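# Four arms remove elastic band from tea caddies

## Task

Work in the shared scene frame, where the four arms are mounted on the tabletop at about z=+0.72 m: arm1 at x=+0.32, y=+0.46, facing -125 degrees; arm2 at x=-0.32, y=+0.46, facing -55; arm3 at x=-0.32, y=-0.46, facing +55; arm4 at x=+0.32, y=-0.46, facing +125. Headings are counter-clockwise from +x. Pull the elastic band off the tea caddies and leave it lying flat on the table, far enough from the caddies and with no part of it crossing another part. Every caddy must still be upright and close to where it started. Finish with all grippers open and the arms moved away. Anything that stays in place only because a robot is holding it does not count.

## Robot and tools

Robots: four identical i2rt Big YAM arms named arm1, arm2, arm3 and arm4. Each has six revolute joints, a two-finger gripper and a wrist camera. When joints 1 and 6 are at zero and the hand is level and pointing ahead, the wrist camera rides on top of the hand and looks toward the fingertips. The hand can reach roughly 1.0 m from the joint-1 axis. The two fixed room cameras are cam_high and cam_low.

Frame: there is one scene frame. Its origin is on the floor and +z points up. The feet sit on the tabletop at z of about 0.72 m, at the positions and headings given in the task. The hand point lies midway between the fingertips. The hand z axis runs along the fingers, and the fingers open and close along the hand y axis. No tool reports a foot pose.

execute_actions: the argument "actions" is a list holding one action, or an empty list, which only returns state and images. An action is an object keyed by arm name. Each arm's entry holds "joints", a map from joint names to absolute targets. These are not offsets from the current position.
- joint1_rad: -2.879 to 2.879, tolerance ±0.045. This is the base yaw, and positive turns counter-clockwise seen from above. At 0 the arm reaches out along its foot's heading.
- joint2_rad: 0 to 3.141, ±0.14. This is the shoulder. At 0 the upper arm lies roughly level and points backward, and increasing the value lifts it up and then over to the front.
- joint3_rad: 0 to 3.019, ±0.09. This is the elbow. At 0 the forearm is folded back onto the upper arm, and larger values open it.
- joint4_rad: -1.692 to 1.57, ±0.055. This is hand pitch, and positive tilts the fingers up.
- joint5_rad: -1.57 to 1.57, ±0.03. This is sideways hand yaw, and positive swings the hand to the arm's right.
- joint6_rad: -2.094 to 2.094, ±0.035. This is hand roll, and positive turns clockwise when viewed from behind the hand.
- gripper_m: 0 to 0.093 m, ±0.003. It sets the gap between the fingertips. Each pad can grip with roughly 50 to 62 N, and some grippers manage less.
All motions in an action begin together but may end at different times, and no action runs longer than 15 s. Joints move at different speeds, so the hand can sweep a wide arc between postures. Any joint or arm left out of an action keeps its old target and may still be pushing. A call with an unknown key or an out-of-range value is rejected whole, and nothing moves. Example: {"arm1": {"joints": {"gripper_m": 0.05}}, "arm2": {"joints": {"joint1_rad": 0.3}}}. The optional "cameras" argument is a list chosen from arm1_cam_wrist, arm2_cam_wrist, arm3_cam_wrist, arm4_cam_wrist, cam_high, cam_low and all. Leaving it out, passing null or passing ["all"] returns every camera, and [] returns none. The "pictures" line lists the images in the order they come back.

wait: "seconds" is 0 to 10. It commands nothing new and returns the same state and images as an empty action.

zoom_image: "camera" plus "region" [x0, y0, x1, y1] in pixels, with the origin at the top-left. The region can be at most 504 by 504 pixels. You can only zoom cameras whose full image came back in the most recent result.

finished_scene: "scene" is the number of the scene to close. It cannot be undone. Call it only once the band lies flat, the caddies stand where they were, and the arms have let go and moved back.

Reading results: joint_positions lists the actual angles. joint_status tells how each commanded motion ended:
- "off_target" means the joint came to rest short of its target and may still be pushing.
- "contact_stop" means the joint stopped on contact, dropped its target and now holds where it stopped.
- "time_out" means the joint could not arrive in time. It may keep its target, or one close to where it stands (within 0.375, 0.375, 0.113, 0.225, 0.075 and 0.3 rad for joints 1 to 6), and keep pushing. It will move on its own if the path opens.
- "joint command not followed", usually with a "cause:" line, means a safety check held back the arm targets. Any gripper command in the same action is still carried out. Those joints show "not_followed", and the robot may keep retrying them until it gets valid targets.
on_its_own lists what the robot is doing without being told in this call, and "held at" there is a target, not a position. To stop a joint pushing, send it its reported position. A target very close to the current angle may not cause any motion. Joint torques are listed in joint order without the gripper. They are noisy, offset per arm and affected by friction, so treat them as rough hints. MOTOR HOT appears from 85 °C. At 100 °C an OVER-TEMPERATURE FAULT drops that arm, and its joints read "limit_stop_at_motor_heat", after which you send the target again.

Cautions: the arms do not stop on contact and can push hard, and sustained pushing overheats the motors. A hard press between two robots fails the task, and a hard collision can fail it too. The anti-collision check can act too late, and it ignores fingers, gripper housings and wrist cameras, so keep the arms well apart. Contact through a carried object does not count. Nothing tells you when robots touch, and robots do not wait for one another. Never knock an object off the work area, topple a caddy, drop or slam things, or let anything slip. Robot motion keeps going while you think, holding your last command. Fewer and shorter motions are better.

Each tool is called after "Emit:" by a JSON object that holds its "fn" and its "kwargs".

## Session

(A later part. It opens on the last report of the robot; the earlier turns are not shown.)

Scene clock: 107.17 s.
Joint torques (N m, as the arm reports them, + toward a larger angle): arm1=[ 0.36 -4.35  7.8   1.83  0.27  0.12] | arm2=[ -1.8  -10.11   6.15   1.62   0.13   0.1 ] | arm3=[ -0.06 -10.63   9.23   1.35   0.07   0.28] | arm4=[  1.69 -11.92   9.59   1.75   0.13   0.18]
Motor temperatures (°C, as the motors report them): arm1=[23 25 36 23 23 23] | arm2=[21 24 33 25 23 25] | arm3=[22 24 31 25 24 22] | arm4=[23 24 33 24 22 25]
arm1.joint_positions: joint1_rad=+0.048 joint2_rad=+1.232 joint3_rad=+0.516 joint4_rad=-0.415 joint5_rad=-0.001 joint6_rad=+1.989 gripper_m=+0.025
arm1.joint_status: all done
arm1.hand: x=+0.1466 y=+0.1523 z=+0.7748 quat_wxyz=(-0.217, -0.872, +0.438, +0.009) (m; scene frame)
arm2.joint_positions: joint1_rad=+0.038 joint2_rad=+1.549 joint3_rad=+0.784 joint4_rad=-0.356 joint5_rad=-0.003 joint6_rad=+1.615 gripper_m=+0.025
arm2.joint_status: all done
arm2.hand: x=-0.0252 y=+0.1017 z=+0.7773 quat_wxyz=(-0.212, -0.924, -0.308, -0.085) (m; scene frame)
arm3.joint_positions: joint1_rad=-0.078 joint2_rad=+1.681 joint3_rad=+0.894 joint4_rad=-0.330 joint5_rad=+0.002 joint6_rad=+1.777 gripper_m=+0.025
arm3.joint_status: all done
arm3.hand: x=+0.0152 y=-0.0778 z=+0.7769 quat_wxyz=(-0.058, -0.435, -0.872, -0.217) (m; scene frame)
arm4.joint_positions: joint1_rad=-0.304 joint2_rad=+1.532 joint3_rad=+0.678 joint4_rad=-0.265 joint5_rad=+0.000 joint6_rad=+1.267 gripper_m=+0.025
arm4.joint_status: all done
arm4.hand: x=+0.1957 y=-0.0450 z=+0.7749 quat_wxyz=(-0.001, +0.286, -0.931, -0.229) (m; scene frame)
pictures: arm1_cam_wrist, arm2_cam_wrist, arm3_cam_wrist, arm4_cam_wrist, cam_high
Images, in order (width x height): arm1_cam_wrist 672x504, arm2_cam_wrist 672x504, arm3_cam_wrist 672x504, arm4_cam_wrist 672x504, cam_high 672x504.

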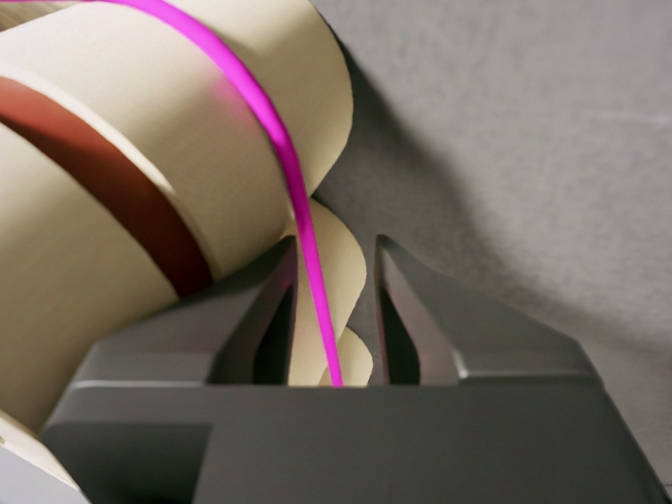

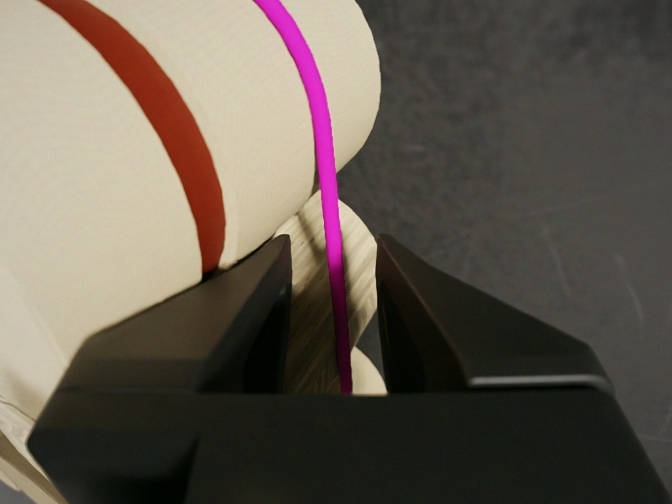

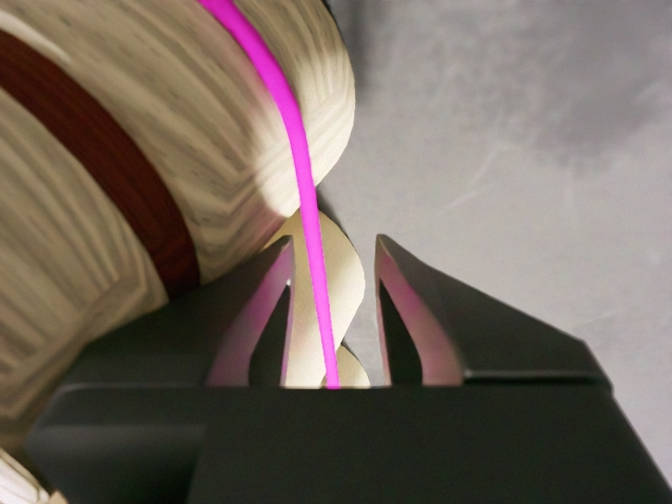

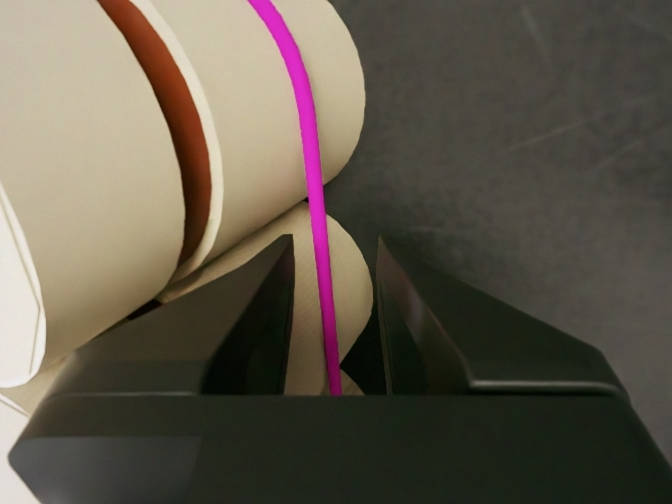

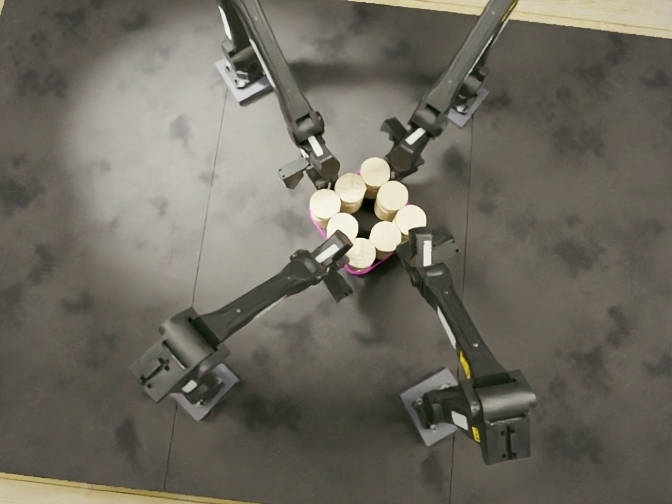

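Emit:
{"fn": "execute_actions", "kwargs": {"actions": [{"arm1":{"joints":{"joint1_rad":0.082,"joint4_rad":-0.36}},"arm3":{"joints":{"joint1_rad":-0.052,"joint4_rad":-0.29}},"arm4":{"joints":{"joint4_rad":-0.235}}}], "cameras": ["arm1_cam_wrist","arm3_cam_wrist","arm4_cam_wrist","cam_high"]}}

Scene clock: 116.93 s.
Joint torques (N m, as the arm reports them, + toward a larger angle): arm1=[ 1.78 -4.38  7.83  1.73  0.28  0.11] | arm2=[-1.52 -9.88  6.    1.55  0.1   0.1 ] | arm3=[  2.31 -10.81   9.21   1.44   0.06   0.27] | arm4=[  1.72 -12.2    9.6    1.91   0.13   0.18]
Motor temperatures (°C, as the motors report them): arm1=[23 25 36 23 23 23] | arm2=[21 24 32 25 23 25] | arm3=[22 25 31 25 24 22] | arm4=[23 25 33 24 22 25]
arm1.joint_positions: joint1_rad=+0.070 joint2_rad=+1.232 joint3_rad=+0.516 joint4_rad=-0.380 joint5_rad=-0.001 joint6_rad=+1.989 gripper_m=+0.025
arm1.joint_status: all done
arm1.hand: x=+0.1498 y=+0.1417 z=+0.7786 quat_wxyz=(-0.235, -0.873, +0.427, +0.007) (m; scene frame)
arm2.joint_positions: joint1_rad=+0.038 joint2_rad=+1.549 joint3_rad=+0.784 joint4_rad=-0.356 joint5_rad=-0.002 joint6_rad=+1.615 gripper_m=+0.025
arm2.joint_status: not commanded
arm2.hand: x=-0.0253 y=+0.1016 z=+0.7773 quat_wxyz=(-0.212, -0.924, -0.308, -0.084) (m; scene frame)
arm3.joint_positions: joint1_rad=-0.070 joint2_rad=+1.681 joint3_rad=+0.894 joint4_rad=-0.311 joint5_rad=+0.002 joint6_rad=+1.778 gripper_m=+0.025
arm3.joint_status: all done
arm3.hand: x=+0.0149 y=-0.0722 z=+0.7790 quat_wxyz=(-0.059, -0.431, -0.872, -0.226) (m; scene frame)
arm4.joint_positions: joint1_rad=-0.304 joint2_rad=+1.532 joint3_rad=+0.678 joint4_rad=-0.253 joint5_rad=+0.000 joint6_rad=+1.267 gripper_m=+0.025
arm4.joint_status: all done
arm4.hand: x=+0.1950 y=-0.0425 z=+0.7762 quat_wxyz=(-0.001, +0.285, -0.929, -0.235) (m; scene frame)
pictures: arm1_cam_wrist, arm3_cam_wrist, arm4_cam_wrist, cam_high
Images, in order (width x height): arm1_cam_wrist 672x504, arm3_cam_wrist 672x504, arm4_cam_wrist 672x504, cam_high 672x504.

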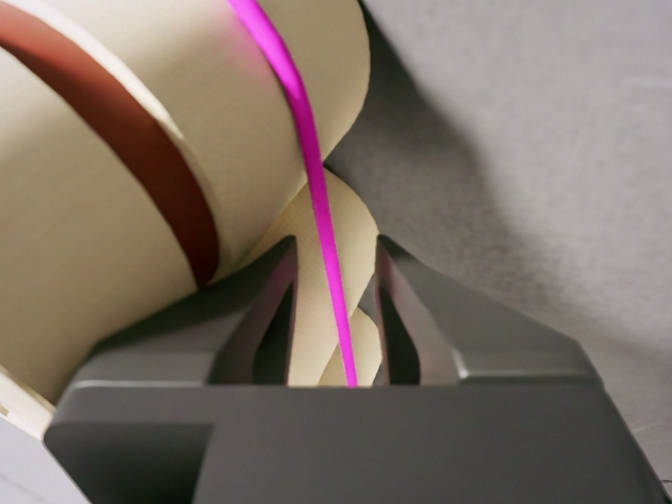

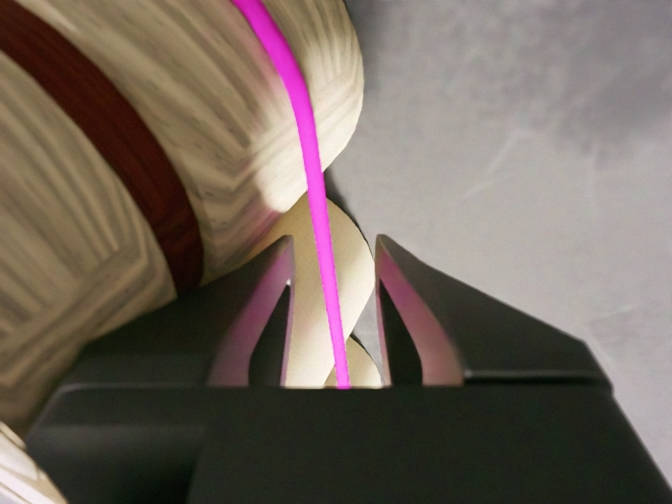

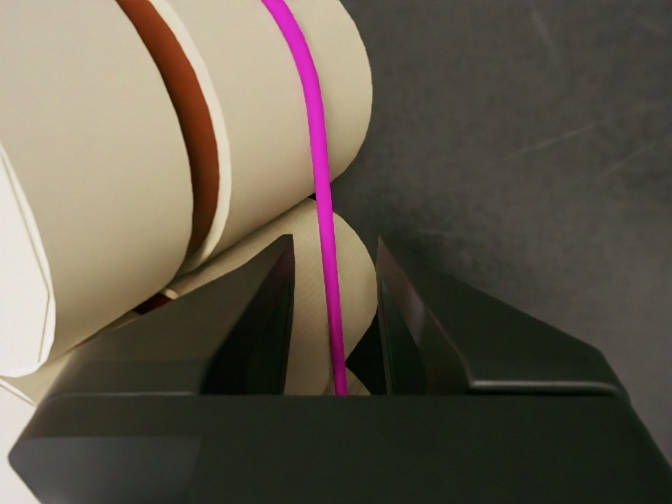

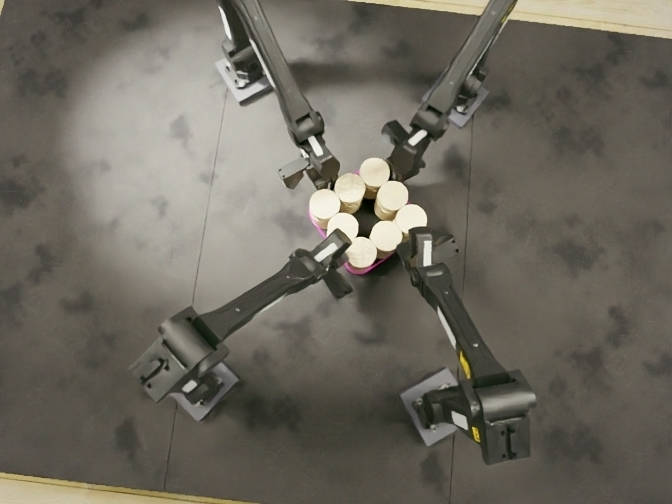

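Emit:
{"fn": "execute_actions", "kwargs": {"actions": [{"arm1":{"joints":{"joint1_rad":0.07,"joint2_rad":1.343,"joint4_rad":-0.275}},"arm2":{"joints":{"joint2_rad":1.632,"joint4_rad":-0.275}},"arm3":{"joints":{"joint1_rad":-0.065,"joint2_rad":1.77,"joint4_rad":-0.225}},"arm4":{"joints":{"joint2_rad":1.615,"joint4_rad":-0.165}}}]}}

Scene clock: 125.10 s.
Joint torques (N m, as the arm reports them, + toward a larger angle): arm1=[ 0.94 -3.01  7.32  1.7  -0.17  0.09] | arm2=[ -1.54 -10.03   5.78   1.37   0.12   0.08] | arm3=[ 1.26 -9.31  8.92  1.21 -0.13  0.27] | arm4=[  1.77 -12.48   8.95   1.65   0.26   0.15]
Motor temperatures (°C, as the motors report them): arm1=[23 25 36 23 23 23] | arm2=[21 24 32 25 23 25] | arm3=[22 25 31 25 24 22] | arm4=[23 25 33 24 22 25]
arm1.joint_positions: joint1_rad=+0.071 joint2_rad=+1.309 joint3_rad=+0.519 joint4_rad=-0.293 joint5_rad=+0.008 joint6_rad=+1.991 gripper_m=+0.025
arm1.joint_status: all done
arm1.hand: x=+0.1426 y=+0.1313 z=+0.7629 quat_wxyz=(-0.241, -0.871, +0.428, +0.012) (m; scene frame)
arm2.joint_positions: joint1_rad=+0.038 joint2_rad=+1.619 joint3_rad=+0.784 joint4_rad=-0.292 joint5_rad=-0.002 joint6_rad=+1.617 gripper_m=+0.025
arm2.joint_status: all done
arm2.hand: x=-0.0216 y=+0.0968 z=+0.7529 quat_wxyz=(-0.209, -0.925, -0.307, -0.083) (m; scene frame)
arm3.joint_positions: joint1_rad=-0.070 joint2_rad=+1.725 joint3_rad=+0.895 joint4_rad=-0.238 joint5_rad=+0.008 joint6_rad=+1.778 gripper_m=+0.025
arm3.joint_status: all done
arm3.hand: x=+0.0227 y=-0.0643 z=+0.7663 quat_wxyz=(-0.065, -0.430, -0.868, -0.240) (m; scene frame)
arm4.joint_positions: joint1_rad=-0.304 joint2_rad=+1.610 joint3_rad=+0.678 joint4_rad=-0.177 joint5_rad=-0.003 joint6_rad=+1.269 gripper_m=+0.025
arm4.joint_status: all done
arm4.hand: x=+0.1928 y=-0.0369 z=+0.7518 quat_wxyz=(+0.001, +0.285, -0.930, -0.233) (m; scene frame)
pictures: arm1_cam_wrist, arm2_cam_wrist, arm3_cam_wrist, arm4_cam_wrist, cam_high, cam_low
Images, in order (width x height): arm1_cam_wrist 672x504, arm2_cam_wrist 672x504, arm3_cam_wrist 672x504, arm4_cam_wrist 672x504, cam_high 672x504, cam_low 672x504.

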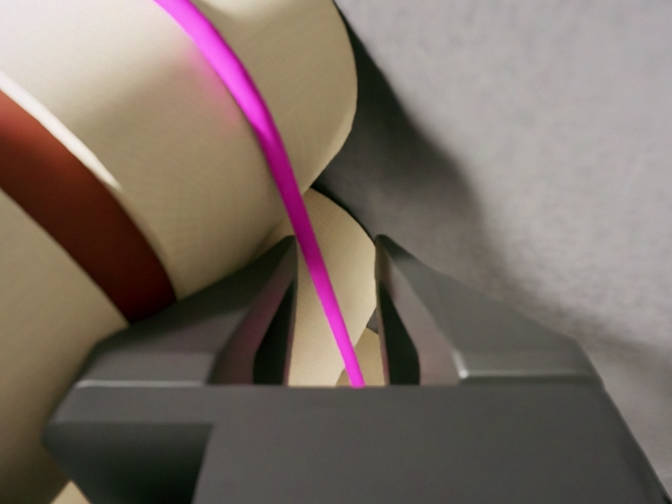

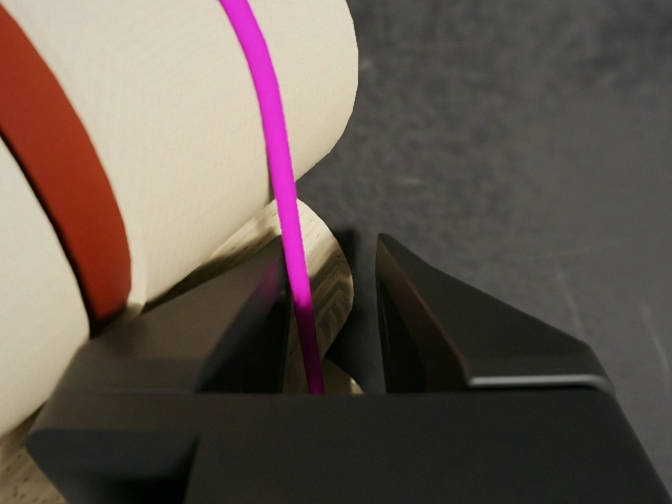

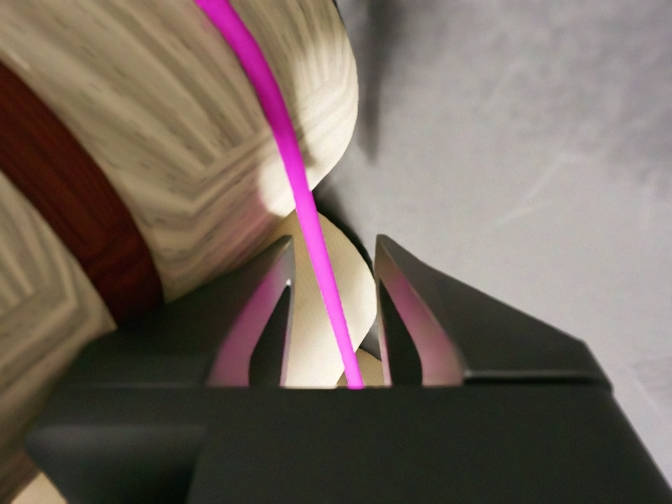

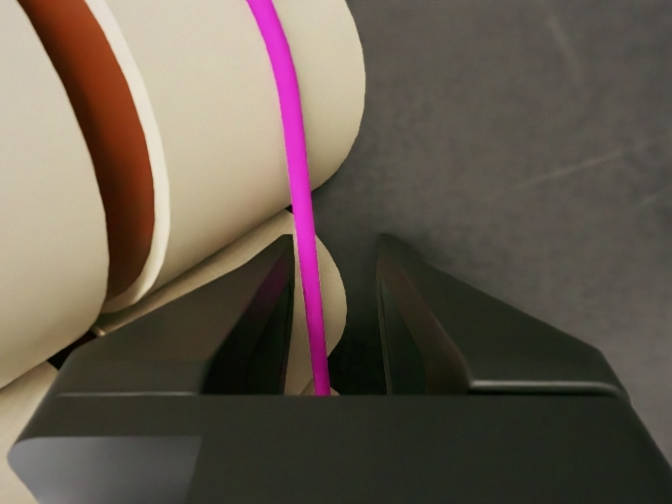

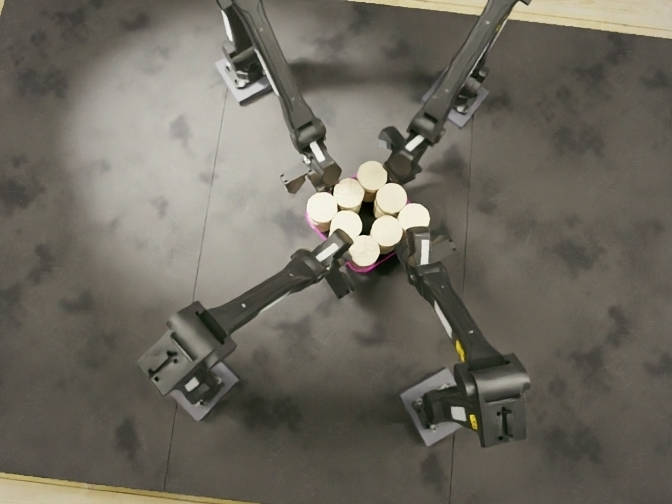

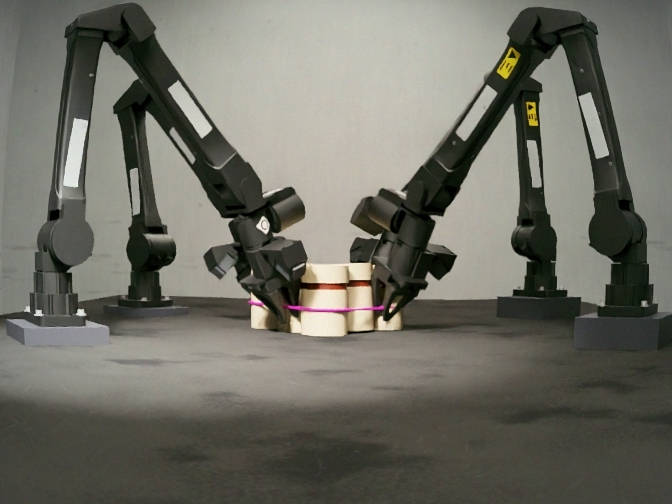

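Emit:
{"fn": "execute_actions", "kwargs": {"actions": [{"arm1":{"joints":{"joint2_rad":1.19,"joint4_rad":-0.47}},"arm2":{"joints":{"joint2_rad":1.645,"joint4_rad":-0.245,"gripper_m":0}},"arm3":{"joints":{"joint2_rad":1.645,"joint4_rad":-0.39}},"arm4":{"joints":{"joint2_rad":1.628,"joint4_rad":-0.135,"gripper_m":0}}}]}}

Scene clock: 139.27 s.
Joint torques (N m, as the arm reports them, + toward a larger angle): arm1=[ 0.92 -3.42  7.96  0.67  0.09  0.09] | arm2=[-1.63 -9.5   5.72  1.5   0.09  0.1 ] | arm3=[  1.3  -12.54   9.     0.37   0.02   0.27] | arm4=[  1.69 -11.97   8.97   1.81   0.26   0.16]
Motor temperatures (°C, as the motors report them): arm1=[23 25 35 23 23 23] | arm2=[21 24 32 25 23 25] | arm3=[22 24 31 25 24 22] | arm4=[23 25 33 24 22 25]
arm1.joint_positions: joint1_rad=+0.071 joint2_rad=+1.179 joint3_rad=+0.519 joint4_rad=-0.456 joint5_rad=+0.003 joint6_rad=+1.991 gripper_m=+0.025
arm1.joint_status: all done
arm1.hand: x=+0.1546 y=+0.1518 z=+0.7889 quat_wxyz=(-0.225, -0.875, +0.429, +0.008) (m; scene frame)
arm2.joint_positions: joint1_rad=+0.038 joint2_rad=+1.622 joint3_rad=+0.784 joint4_rad=-0.265 joint5_rad=-0.002 joint6_rad=+1.617 gripper_m=+0.002
arm2.joint_status: all done
arm2.hand: x=-0.0181 y=+0.0926 z=+0.7543 quat_wxyz=(-0.220, -0.922, -0.306, -0.087) (m; scene frame)
arm3.joint_positions: joint1_rad=-0.070 joint2_rad=+1.656 joint3_rad=+0.895 joint4_rad=-0.381 joint5_rad=+0.004 joint6_rad=+1.778 gripper_m=+0.025
arm3.joint_status: all done
arm3.hand: x=+0.0073 y=-0.0811 z=+0.7843 quat_wxyz=(-0.054, -0.433, -0.876, -0.206) (m; scene frame)
arm4.joint_positions: joint1_rad=-0.304 joint2_rad=+1.618 joint3_rad=+0.678 joint4_rad=-0.150 joint5_rad=-0.003 joint6_rad=+1.269 gripper_m=+0.002
arm4.joint_status: all done
arm4.hand: x=+0.1914 y=-0.0324 z=+0.7516 quat_wxyz=(+0.001, +0.284, -0.928, -0.243) (m; scene frame)
pictures: arm1_cam_wrist, arm2_cam_wrist, arm3_cam_wrist, arm4_cam_wrist, cam_high, cam_low
Images, in order (width x height): arm1_cam_wrist 672x504, arm2_cam_wrist 672x504, arm3_cam_wrist 672x504, arm4_cam_wrist 672x504, cam_high 672x504, cam_low 672x504.

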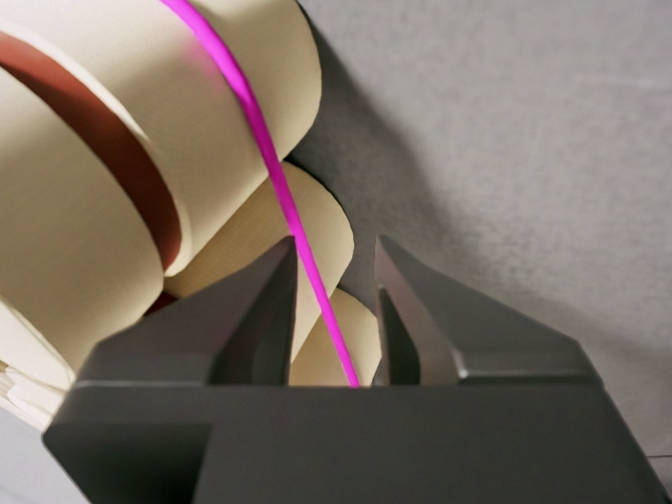

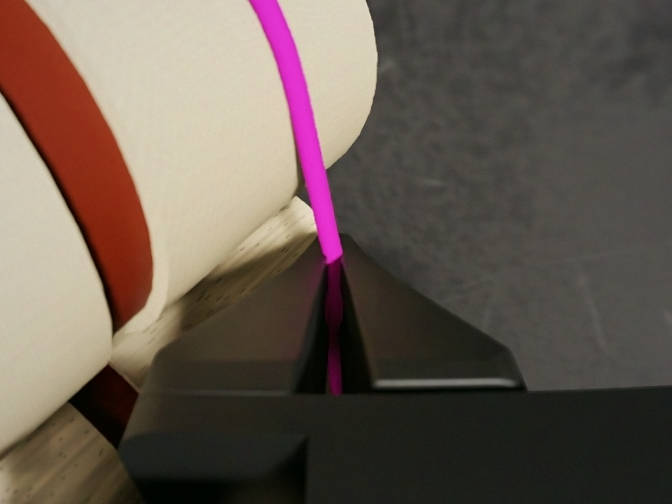

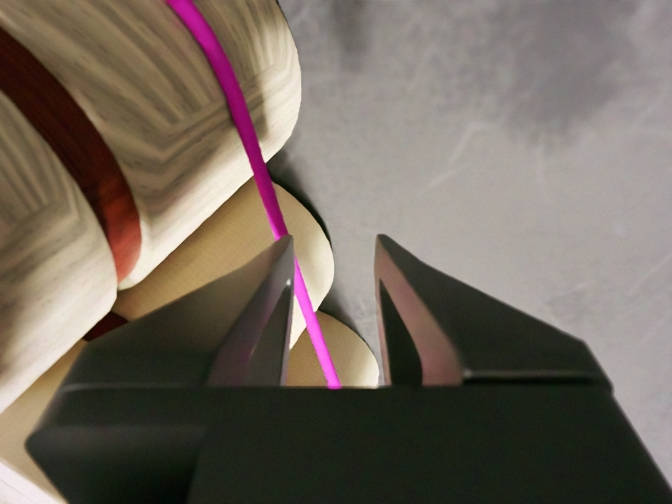

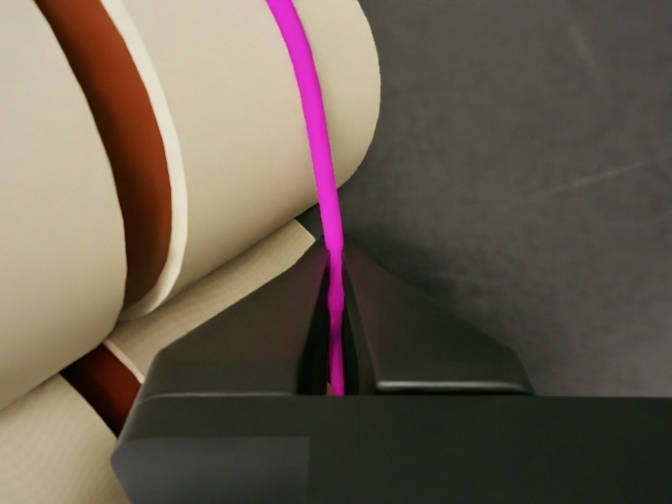

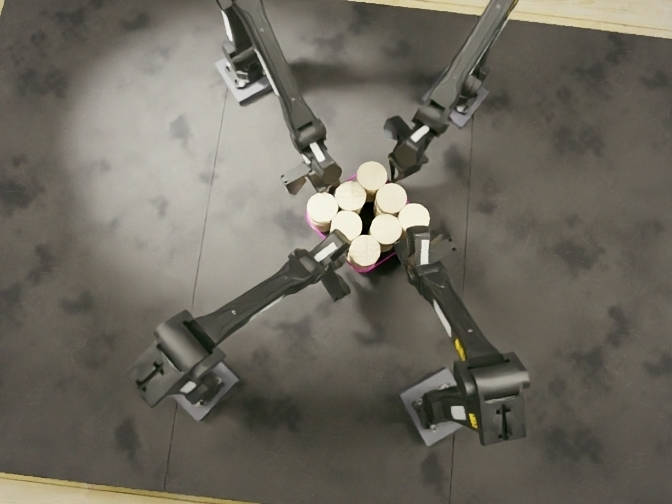

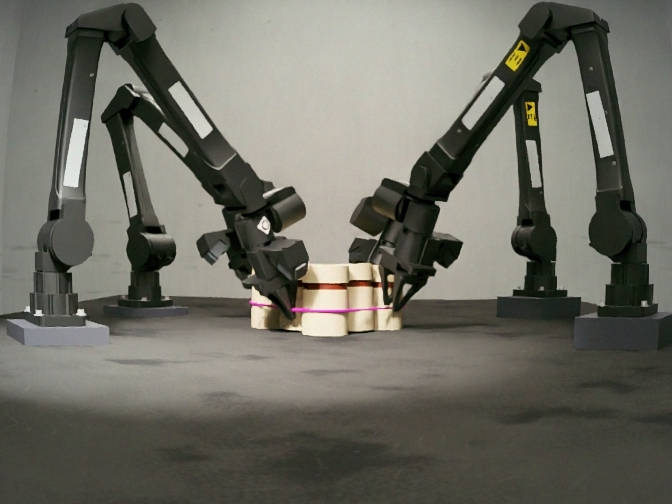

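Emit:
{"fn": "execute_actions", "kwargs": {"actions": [{"arm1":{"joints":{"joint6_rad":1.72,"joint4_rad":-0.41,"gripper_m":0.022}},"arm3":{"joints":{"joint6_rad":1.52,"joint4_rad":-0.31,"gripper_m":0.022}}}], "cameras": ["arm1_cam_wrist","arm3_cam_wrist","cam_high"]}}

Scene clock: 147.07 s.
Joint torques (N m, as the arm reports them, + toward a larger angle): arm1=[ 0.99 -3.46  7.97  1.71  0.09 -0.12] | arm2=[-1.81 -8.98  5.76  1.63  0.1   0.08] | arm3=[  1.31 -12.89   9.34   1.24   0.02   0.  ] | arm4=[  1.72 -11.95   8.98   1.81   0.26   0.16]
Motor temperatures (°C, as the motors report them): arm1=[23 25 35 23 23 23] | arm2=[21 24 32 25 23 25] | arm3=[22 25 31 25 24 22] | arm4=[23 25 33 24 22 25]
arm1.joint_positions: joint1_rad=+0.071 joint2_rad=+1.179 joint3_rad=+0.519 joint4_rad=-0.428 joint5_rad=+0.003 joint6_rad=+1.732 gripper_m=+0.022
arm1.joint_status: all done
arm1.hand: x=+0.1517 y=+0.1465 z=+0.7919 quat_wxyz=(-0.235, -0.920, +0.311, +0.039) (m; scene frame)
arm2.joint_positions: joint1_rad=+0.038 joint2_rad=+1.622 joint3_rad=+0.784 joint4_rad=-0.265 joint5_rad=-0.002 joint6_rad=+1.617 gripper_m=+0.002
arm2.joint_status: not commanded
arm2.hand: x=-0.0181 y=+0.0926 z=+0.7543 quat_wxyz=(-0.220, -0.922, -0.306, -0.087) (m; scene frame)
arm3.joint_positions: joint1_rad=-0.070 joint2_rad=+1.656 joint3_rad=+0.895 joint4_rad=-0.325 joint5_rad=+0.004 joint6_rad=+1.536 gripper_m=+0.022
arm3.joint_status: all done
arm3.hand: x=+0.0153 y=-0.0717 z=+0.7903 quat_wxyz=(-0.089, -0.322, -0.916, -0.223) (m; scene frame)
arm4.joint_positions: joint1_rad=-0.304 joint2_rad=+1.618 joint3_rad=+0.678 joint4_rad=-0.150 joint5_rad=-0.003 joint6_rad=+1.269 gripper_m=+0.002
arm4.joint_status: not commanded
arm4.hand: x=+0.1914 y=-0.0324 z=+0.7516 quat_wxyz=(+0.001, +0.284, -0.928, -0.243) (m; scene frame)
pictures: arm1_cam_wrist, arm3_cam_wrist, cam_high
Images, in order (width x height): arm1_cam_wrist 672x504, arm3_cam_wrist 672x504, cam_high 672x504.

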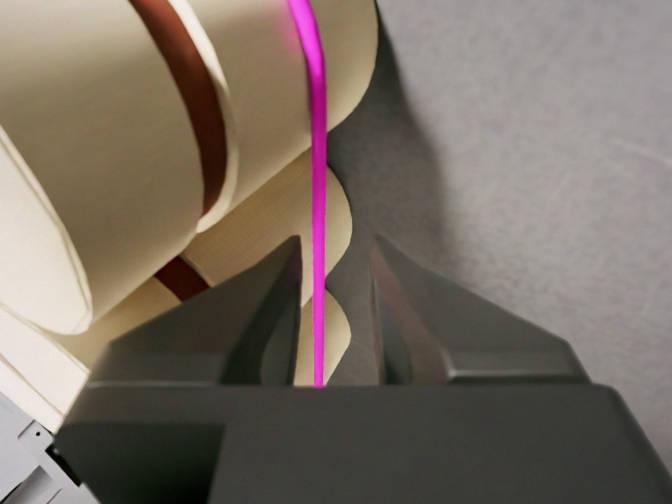

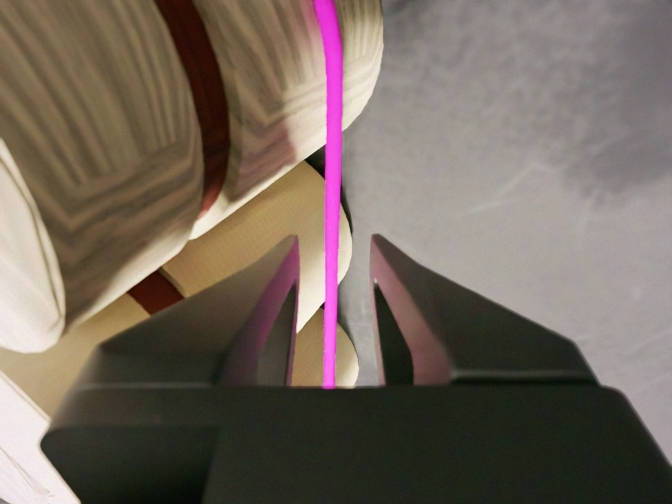

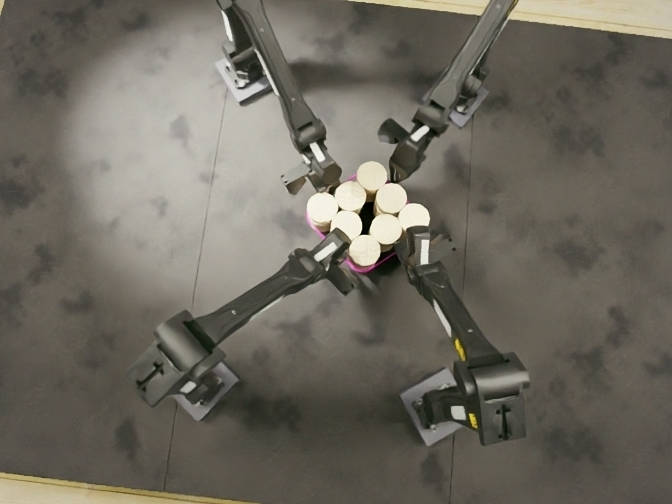

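Emit:
{"fn": "execute_actions", "kwargs": {"actions": [{"arm1":{"joints":{"joint1_rad":0.017}},"arm3":{"joints":{"joint1_rad":-0.105}}}], "cameras": []}}

Emit:
{"fn": "execute_actions", "kwargs": {"actions": [{"arm1":{"joints":{"joint2_rad":1.25,"joint4_rad":-0.32}},"arm3":{"joints":{"joint2_rad":1.72,"joint4_rad":-0.258}}}], "cameras": ["arm1_cam_wrist","arm3_cam_wrist","cam_high"]}}

Scene clock: 154.27 s.
Joint torques (N m, as the arm reports them, + toward a larger angle): arm1=[ 0.17 -3.41  8.    1.71  0.14 -0.13] | arm2=[-1.78 -9.01  5.72  1.48  0.12  0.07] | arm3=[  0.92 -12.84   9.31   1.27   0.05  -0.02] | arm4=[  1.71 -12.01   9.     1.83   0.26   0.16]
Motor temperatures (°C, as the motors report them): arm1=[23 25 36 23 23 23] | arm2=[21 24 32 25 23 25] | arm3=[22 25 31 25 24 22] | arm4=[23 25 33 24 22 25]
arm1.joint_positions: joint1_rad=+0.027 joint2_rad=+1.179 joint3_rad=+0.519 joint4_rad=-0.428 joint5_rad=+0.002 joint6_rad=+1.732 gripper_m=+0.022
arm1.joint_status: all done
arm1.hand: x=+0.1383 y=+0.1541 z=+0.7919 quat_wxyz=(-0.234, -0.913, +0.331, +0.044) (m; scene frame)
arm2.joint_positions: joint1_rad=+0.038 joint2_rad=+1.622 joint3_rad=+0.784 joint4_rad=-0.265 joint5_rad=-0.002 joint6_rad=+1.617 gripper_m=+0.002
arm2.joint_status: not commanded
arm2.hand: x=-0.0181 y=+0.0926 z=+0.7543 quat_wxyz=(-0.220, -0.922, -0.306, -0.087) (m; scene frame)
arm3.joint_positions: joint1_rad=-0.096 joint2_rad=+1.656 joint3_rad=+0.895 joint4_rad=-0.325 joint5_rad=+0.003 joint6_rad=+1.536 gripper_m=+0.022
arm3.joint_status: all done
arm3.hand: x=+0.0254 y=-0.0806 z=+0.7903 quat_wxyz=(-0.091, -0.334, -0.911, -0.222) (m; scene frame)
arm4.joint_positions: joint1_rad=-0.304 joint2_rad=+1.618 joint3_rad=+0.678 joint4_rad=-0.150 joint5_rad=-0.003 joint6_rad=+1.269 gripper_m=+0.002
arm4.joint_status: not commanded
arm4.hand: x=+0.1914 y=-0.0324 z=+0.7516 quat_wxyz=(+0.001, +0.284, -0.928, -0.243) (m; scene frame)
pictures: none
No camera images: the call's "cameras" was empty. Leave "cameras" out to get every camera's image.

Scene clock: 155.13 s.
Joint torques (N m, as the arm reports them, + toward a larger angle): arm1=[ 0.1  -4.53  7.68  2.09  0.39 -0.14] | arm2=[-1.8  -9.14  5.52  1.51  0.02  0.04] | arm3=[ -0.15 -10.85   8.85   1.26   0.11  -0.02] | arm4=[  1.7  -11.98   8.99   1.73   0.23   0.16]
Motor temperatures (°C, as the motors report them): arm1=[23 25 36 23 23 23] | arm2=[21 24 32 25 23 25] | arm3=[22 25 31 25 24 22] | arm4=[23 25 33 24 22 25]
arm1.joint_positions: joint1_rad=+0.027 joint2_rad=+1.246 joint3_rad=+0.519 joint4_rad=-0.351 joint5_rad=-0.004 joint6_rad=+1.732 gripper_m=+0.022
arm1.joint_status: all done
arm1.hand: x=+0.1334 y=+0.1441 z=+0.7780 quat_wxyz=(-0.239, -0.912, +0.330, +0.043) (m; scene frame)
arm2.joint_positions: joint1_rad=+0.038 joint2_rad=+1.624 joint3_rad=+0.784 joint4_rad=-0.263 joint5_rad=+0.000 joint6_rad=+1.617 gripper_m=+0.002
arm2.joint_status: not commanded
arm2.hand: x=-0.0183 y=+0.0923 z=+0.7536 quat_wxyz=(-0.220, -0.922, -0.306, -0.086) (m; scene frame)
arm3.joint_positions: joint1_rad=-0.096 joint2_rad=+1.701 joint3_rad=+0.895 joint4_rad=-0.272 joint5_rad=+0.001 joint6_rad=+1.536 gripper_m=+0.022
arm3.joint_status: all done
arm3.hand: x=+0.0292 y=-0.0758 z=+0.7743 quat_wxyz=(-0.092, -0.333, -0.911, -0.226) (m; scene frame)
arm4.joint_positions: joint1_rad=-0.304 joint2_rad=+1.618 joint3_rad=+0.678 joint4_rad=-0.148 joint5_rad=-0.002 joint6_rad=+1.269 gripper_m=+0.002
arm4.joint_status: not commanded
arm4.hand: x=+0.1914 y=-0.0319 z=+0.7518 quat_wxyz=(+0.000, +0.284, -0.927, -0.244) (m; scene frame)
pictures: arm1_cam_wrist, arm3_cam_wrist, cam_high
Images, in order (width x height): arm1_cam_wrist 672x504, arm3_cam_wrist 672x504, cam_high 672x504.

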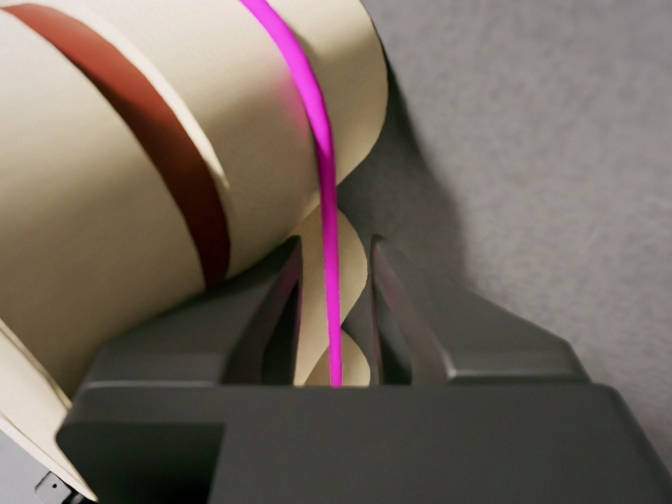

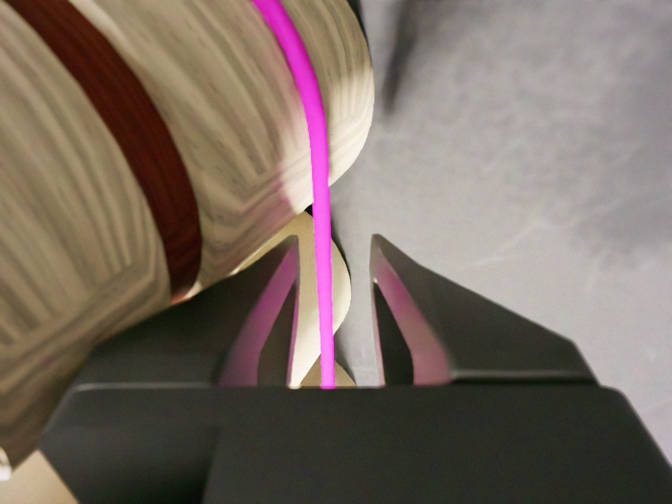

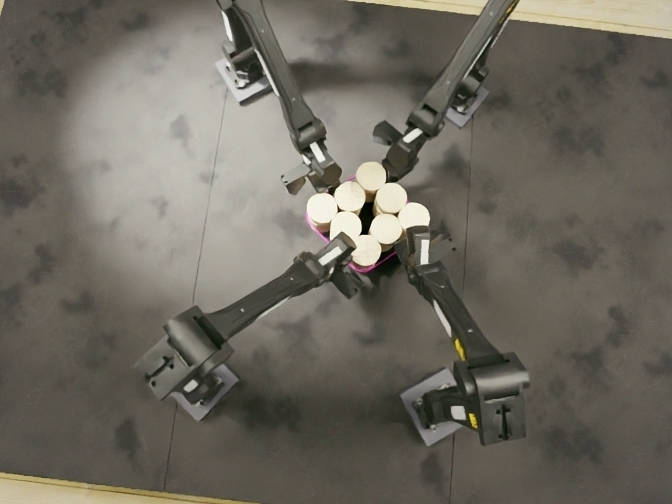

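Emit:
{"fn": "execute_actions", "kwargs": {"actions": [{"arm1":{"joints":{"joint1_rad":0.052,"joint2_rad":1.345,"joint4_rad":-0.27}},"arm3":{"joints":{"joint1_rad":-0.082,"joint2_rad":1.78,"joint4_rad":-0.198}}}], "cameras": ["arm1_cam_wrist","arm3_cam_wrist","cam_high"]}}

Scene clock: 160.73 s.
Joint torques (N m, as the arm reports them, + toward a larger angle): arm1=[ 1.68 -3.9   7.16  1.62  0.13 -0.11] | arm2=[-1.72 -9.6   5.65  1.49  0.02  0.08] | arm3=[ 1.81 -9.59  8.73  1.22  0.1  -0.02] | arm4=[  1.7  -11.87   9.     1.67   0.14   0.15]
Motor temperatures (°C, as the motors report them): arm1=[23 25 36 23 23 23] | arm2=[21 24 32 25 23 25] | arm3=[22 25 31 25 24 22] | arm4=[23 25 33 24 22 25]
arm1.joint_positions: joint1_rad=+0.043 joint2_rad=+1.323 joint3_rad=+0.520 joint4_rad=-0.285 joint5_rad=+0.002 joint6_rad=+1.729 gripper_m=+0.022
arm1.joint_status: all done
arm1.hand: x=+0.1341 y=+0.1352 z=+0.7592 quat_wxyz=(-0.234, -0.916, +0.322, +0.043) (m; scene frame)
arm2.joint_positions: joint1_rad=+0.038 joint2_rad=+1.628 joint3_rad=+0.784 joint4_rad=-0.263 joint5_rad=+0.000 joint6_rad=+1.617 gripper_m=+0.002
arm2.joint_status: not commanded
arm2.hand: x=-0.0186 y=+0.0927 z=+0.7517 quat_wxyz=(-0.218, -0.923, -0.306, -0.086) (m; scene frame)
arm3.joint_positions: joint1_rad=-0.093 joint2_rad=+1.738 joint3_rad=+0.896 joint4_rad=-0.211 joint5_rad=+0.002 joint6_rad=+1.535 gripper_m=+0.022
arm3.joint_status: all done
arm3.hand: x=+0.0340 y=-0.0683 z=+0.7632 quat_wxyz=(-0.096, -0.331, -0.908, -0.237) (m; scene frame)
arm4.joint_positions: joint1_rad=-0.304 joint2_rad=+1.618 joint3_rad=+0.678 joint4_rad=-0.146 joint5_rad=+0.000 joint6_rad=+1.269 gripper_m=+0.002
arm4.joint_status: not commanded
arm4.hand: x=+0.1916 y=-0.0314 z=+0.7520 quat_wxyz=(+0.000, +0.284, -0.927, -0.245) (m; scene frame)
pictures: arm1_cam_wrist, arm3_cam_wrist, cam_high
Images, in order (width x height): arm1_cam_wrist 672x504, arm3_cam_wrist 672x504, cam_high 672x504.

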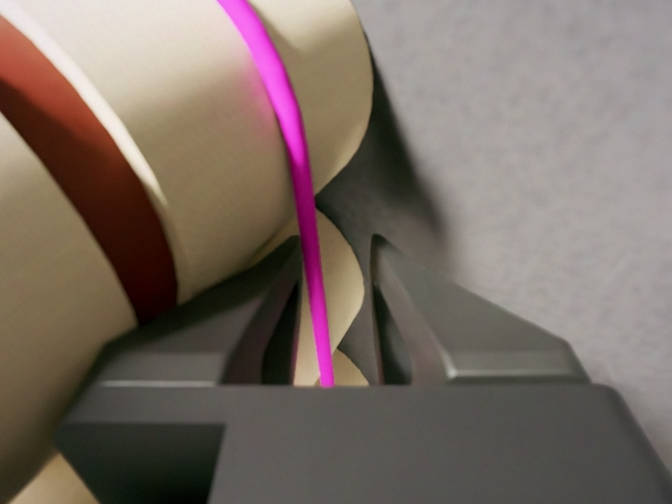

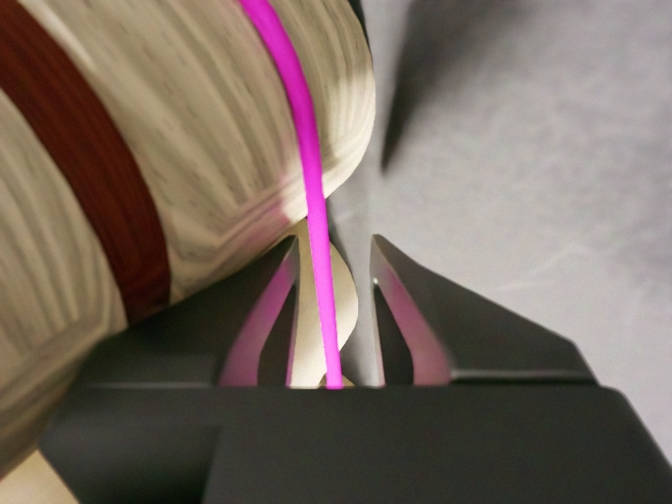

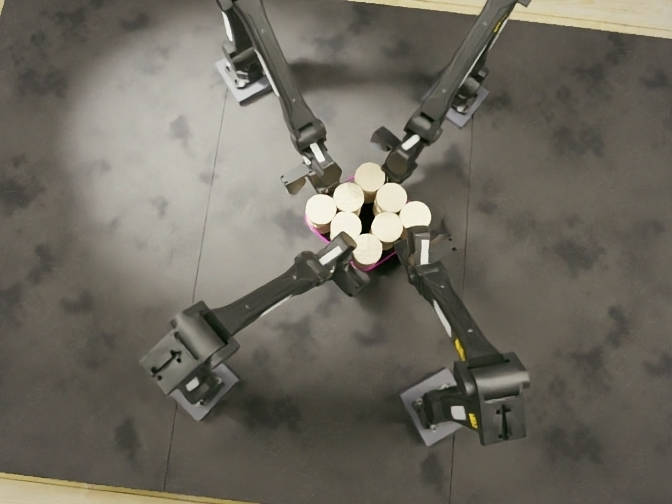

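Emit:
{"fn": "execute_actions", "kwargs": {"actions": [{"arm1":{"joints":{"joint2_rad":1.36,"gripper_m":0.014}},"arm3":{"joints":{"joint2_rad":1.785,"gripper_m":0.013}}}], "cameras": ["arm1_cam_wrist","arm3_cam_wrist"]}}

Scene clock: 165.57 s.
Joint torques (N m, as the arm reports them, + toward a larger angle): arm1=[ 1.73 -3.    7.14  1.4   0.12 -0.09] | arm2=[-1.99 -9.87  5.61  1.6   0.05  0.07] | arm3=[ 1.8  -9.27  8.72  1.18  0.1  -0.01] | arm4=[  1.7  -12.     8.98   1.66   0.13   0.16]
Motor temperatures (°C, as the motors report them): arm1=[23 25 35 23 23 23] | arm2=[21 24 32 25 23 25] | arm3=[22 25 31 25 24 22] | arm4=[23 25 33 24 22 25]
arm1.joint_positions: joint1_rad=+0.043 joint2_rad=+1.327 joint3_rad=+0.520 joint4_rad=-0.278 joint5_rad=+0.002 joint6_rad=+1.727 gripper_m=+0.014
arm1.joint_status: all done
arm1.hand: x=+0.1335 y=+0.1342 z=+0.7588 quat_wxyz=(-0.236, -0.916, +0.322, +0.043) (m; scene frame)
arm2.joint_positions: joint1_rad=+0.038 joint2_rad=+1.628 joint3_rad=+0.784 joint4_rad=-0.263 joint5_rad=+0.000 joint6_rad=+1.617 gripper_m=+0.002
arm2.joint_status: not commanded
arm2.hand: x=-0.0186 y=+0.0927 z=+0.7517 quat_wxyz=(-0.218, -0.923, -0.306, -0.086) (m; scene frame)
arm3.joint_positions: joint1_rad=-0.093 joint2_rad=+1.738 joint3_rad=+0.896 joint4_rad=-0.209 joint5_rad=+0.002 joint6_rad=+1.534 gripper_m=+0.013
arm3.joint_status: all done
arm3.hand: x=+0.0344 y=-0.0679 z=+0.7636 quat_wxyz=(-0.097, -0.330, -0.908, -0.238) (m; scene frame)
arm4.joint_positions: joint1_rad=-0.304 joint2_rad=+1.618 joint3_rad=+0.678 joint4_rad=-0.146 joint5_rad=+0.000 joint6_rad=+1.269 gripper_m=+0.002
arm4.joint_status: not commanded
arm4.hand: x=+0.1916 y=-0.0314 z=+0.7520 quat_wxyz=(+0.000, +0.284, -0.927, -0.245) (m; scene frame)
pictures: arm1_cam_wrist, arm3_cam_wrist
Images, in order (width x height): arm1_cam_wrist 672x504, arm3_cam_wrist 672x504.

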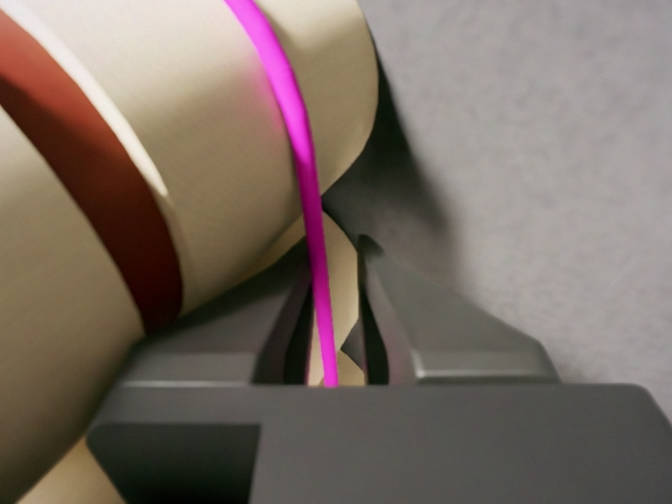

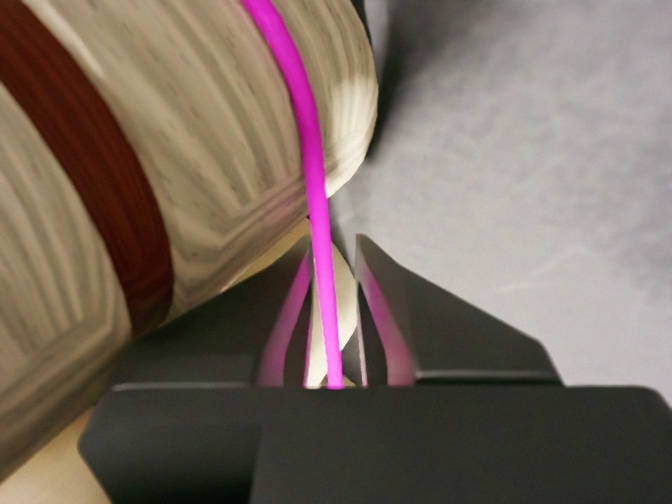

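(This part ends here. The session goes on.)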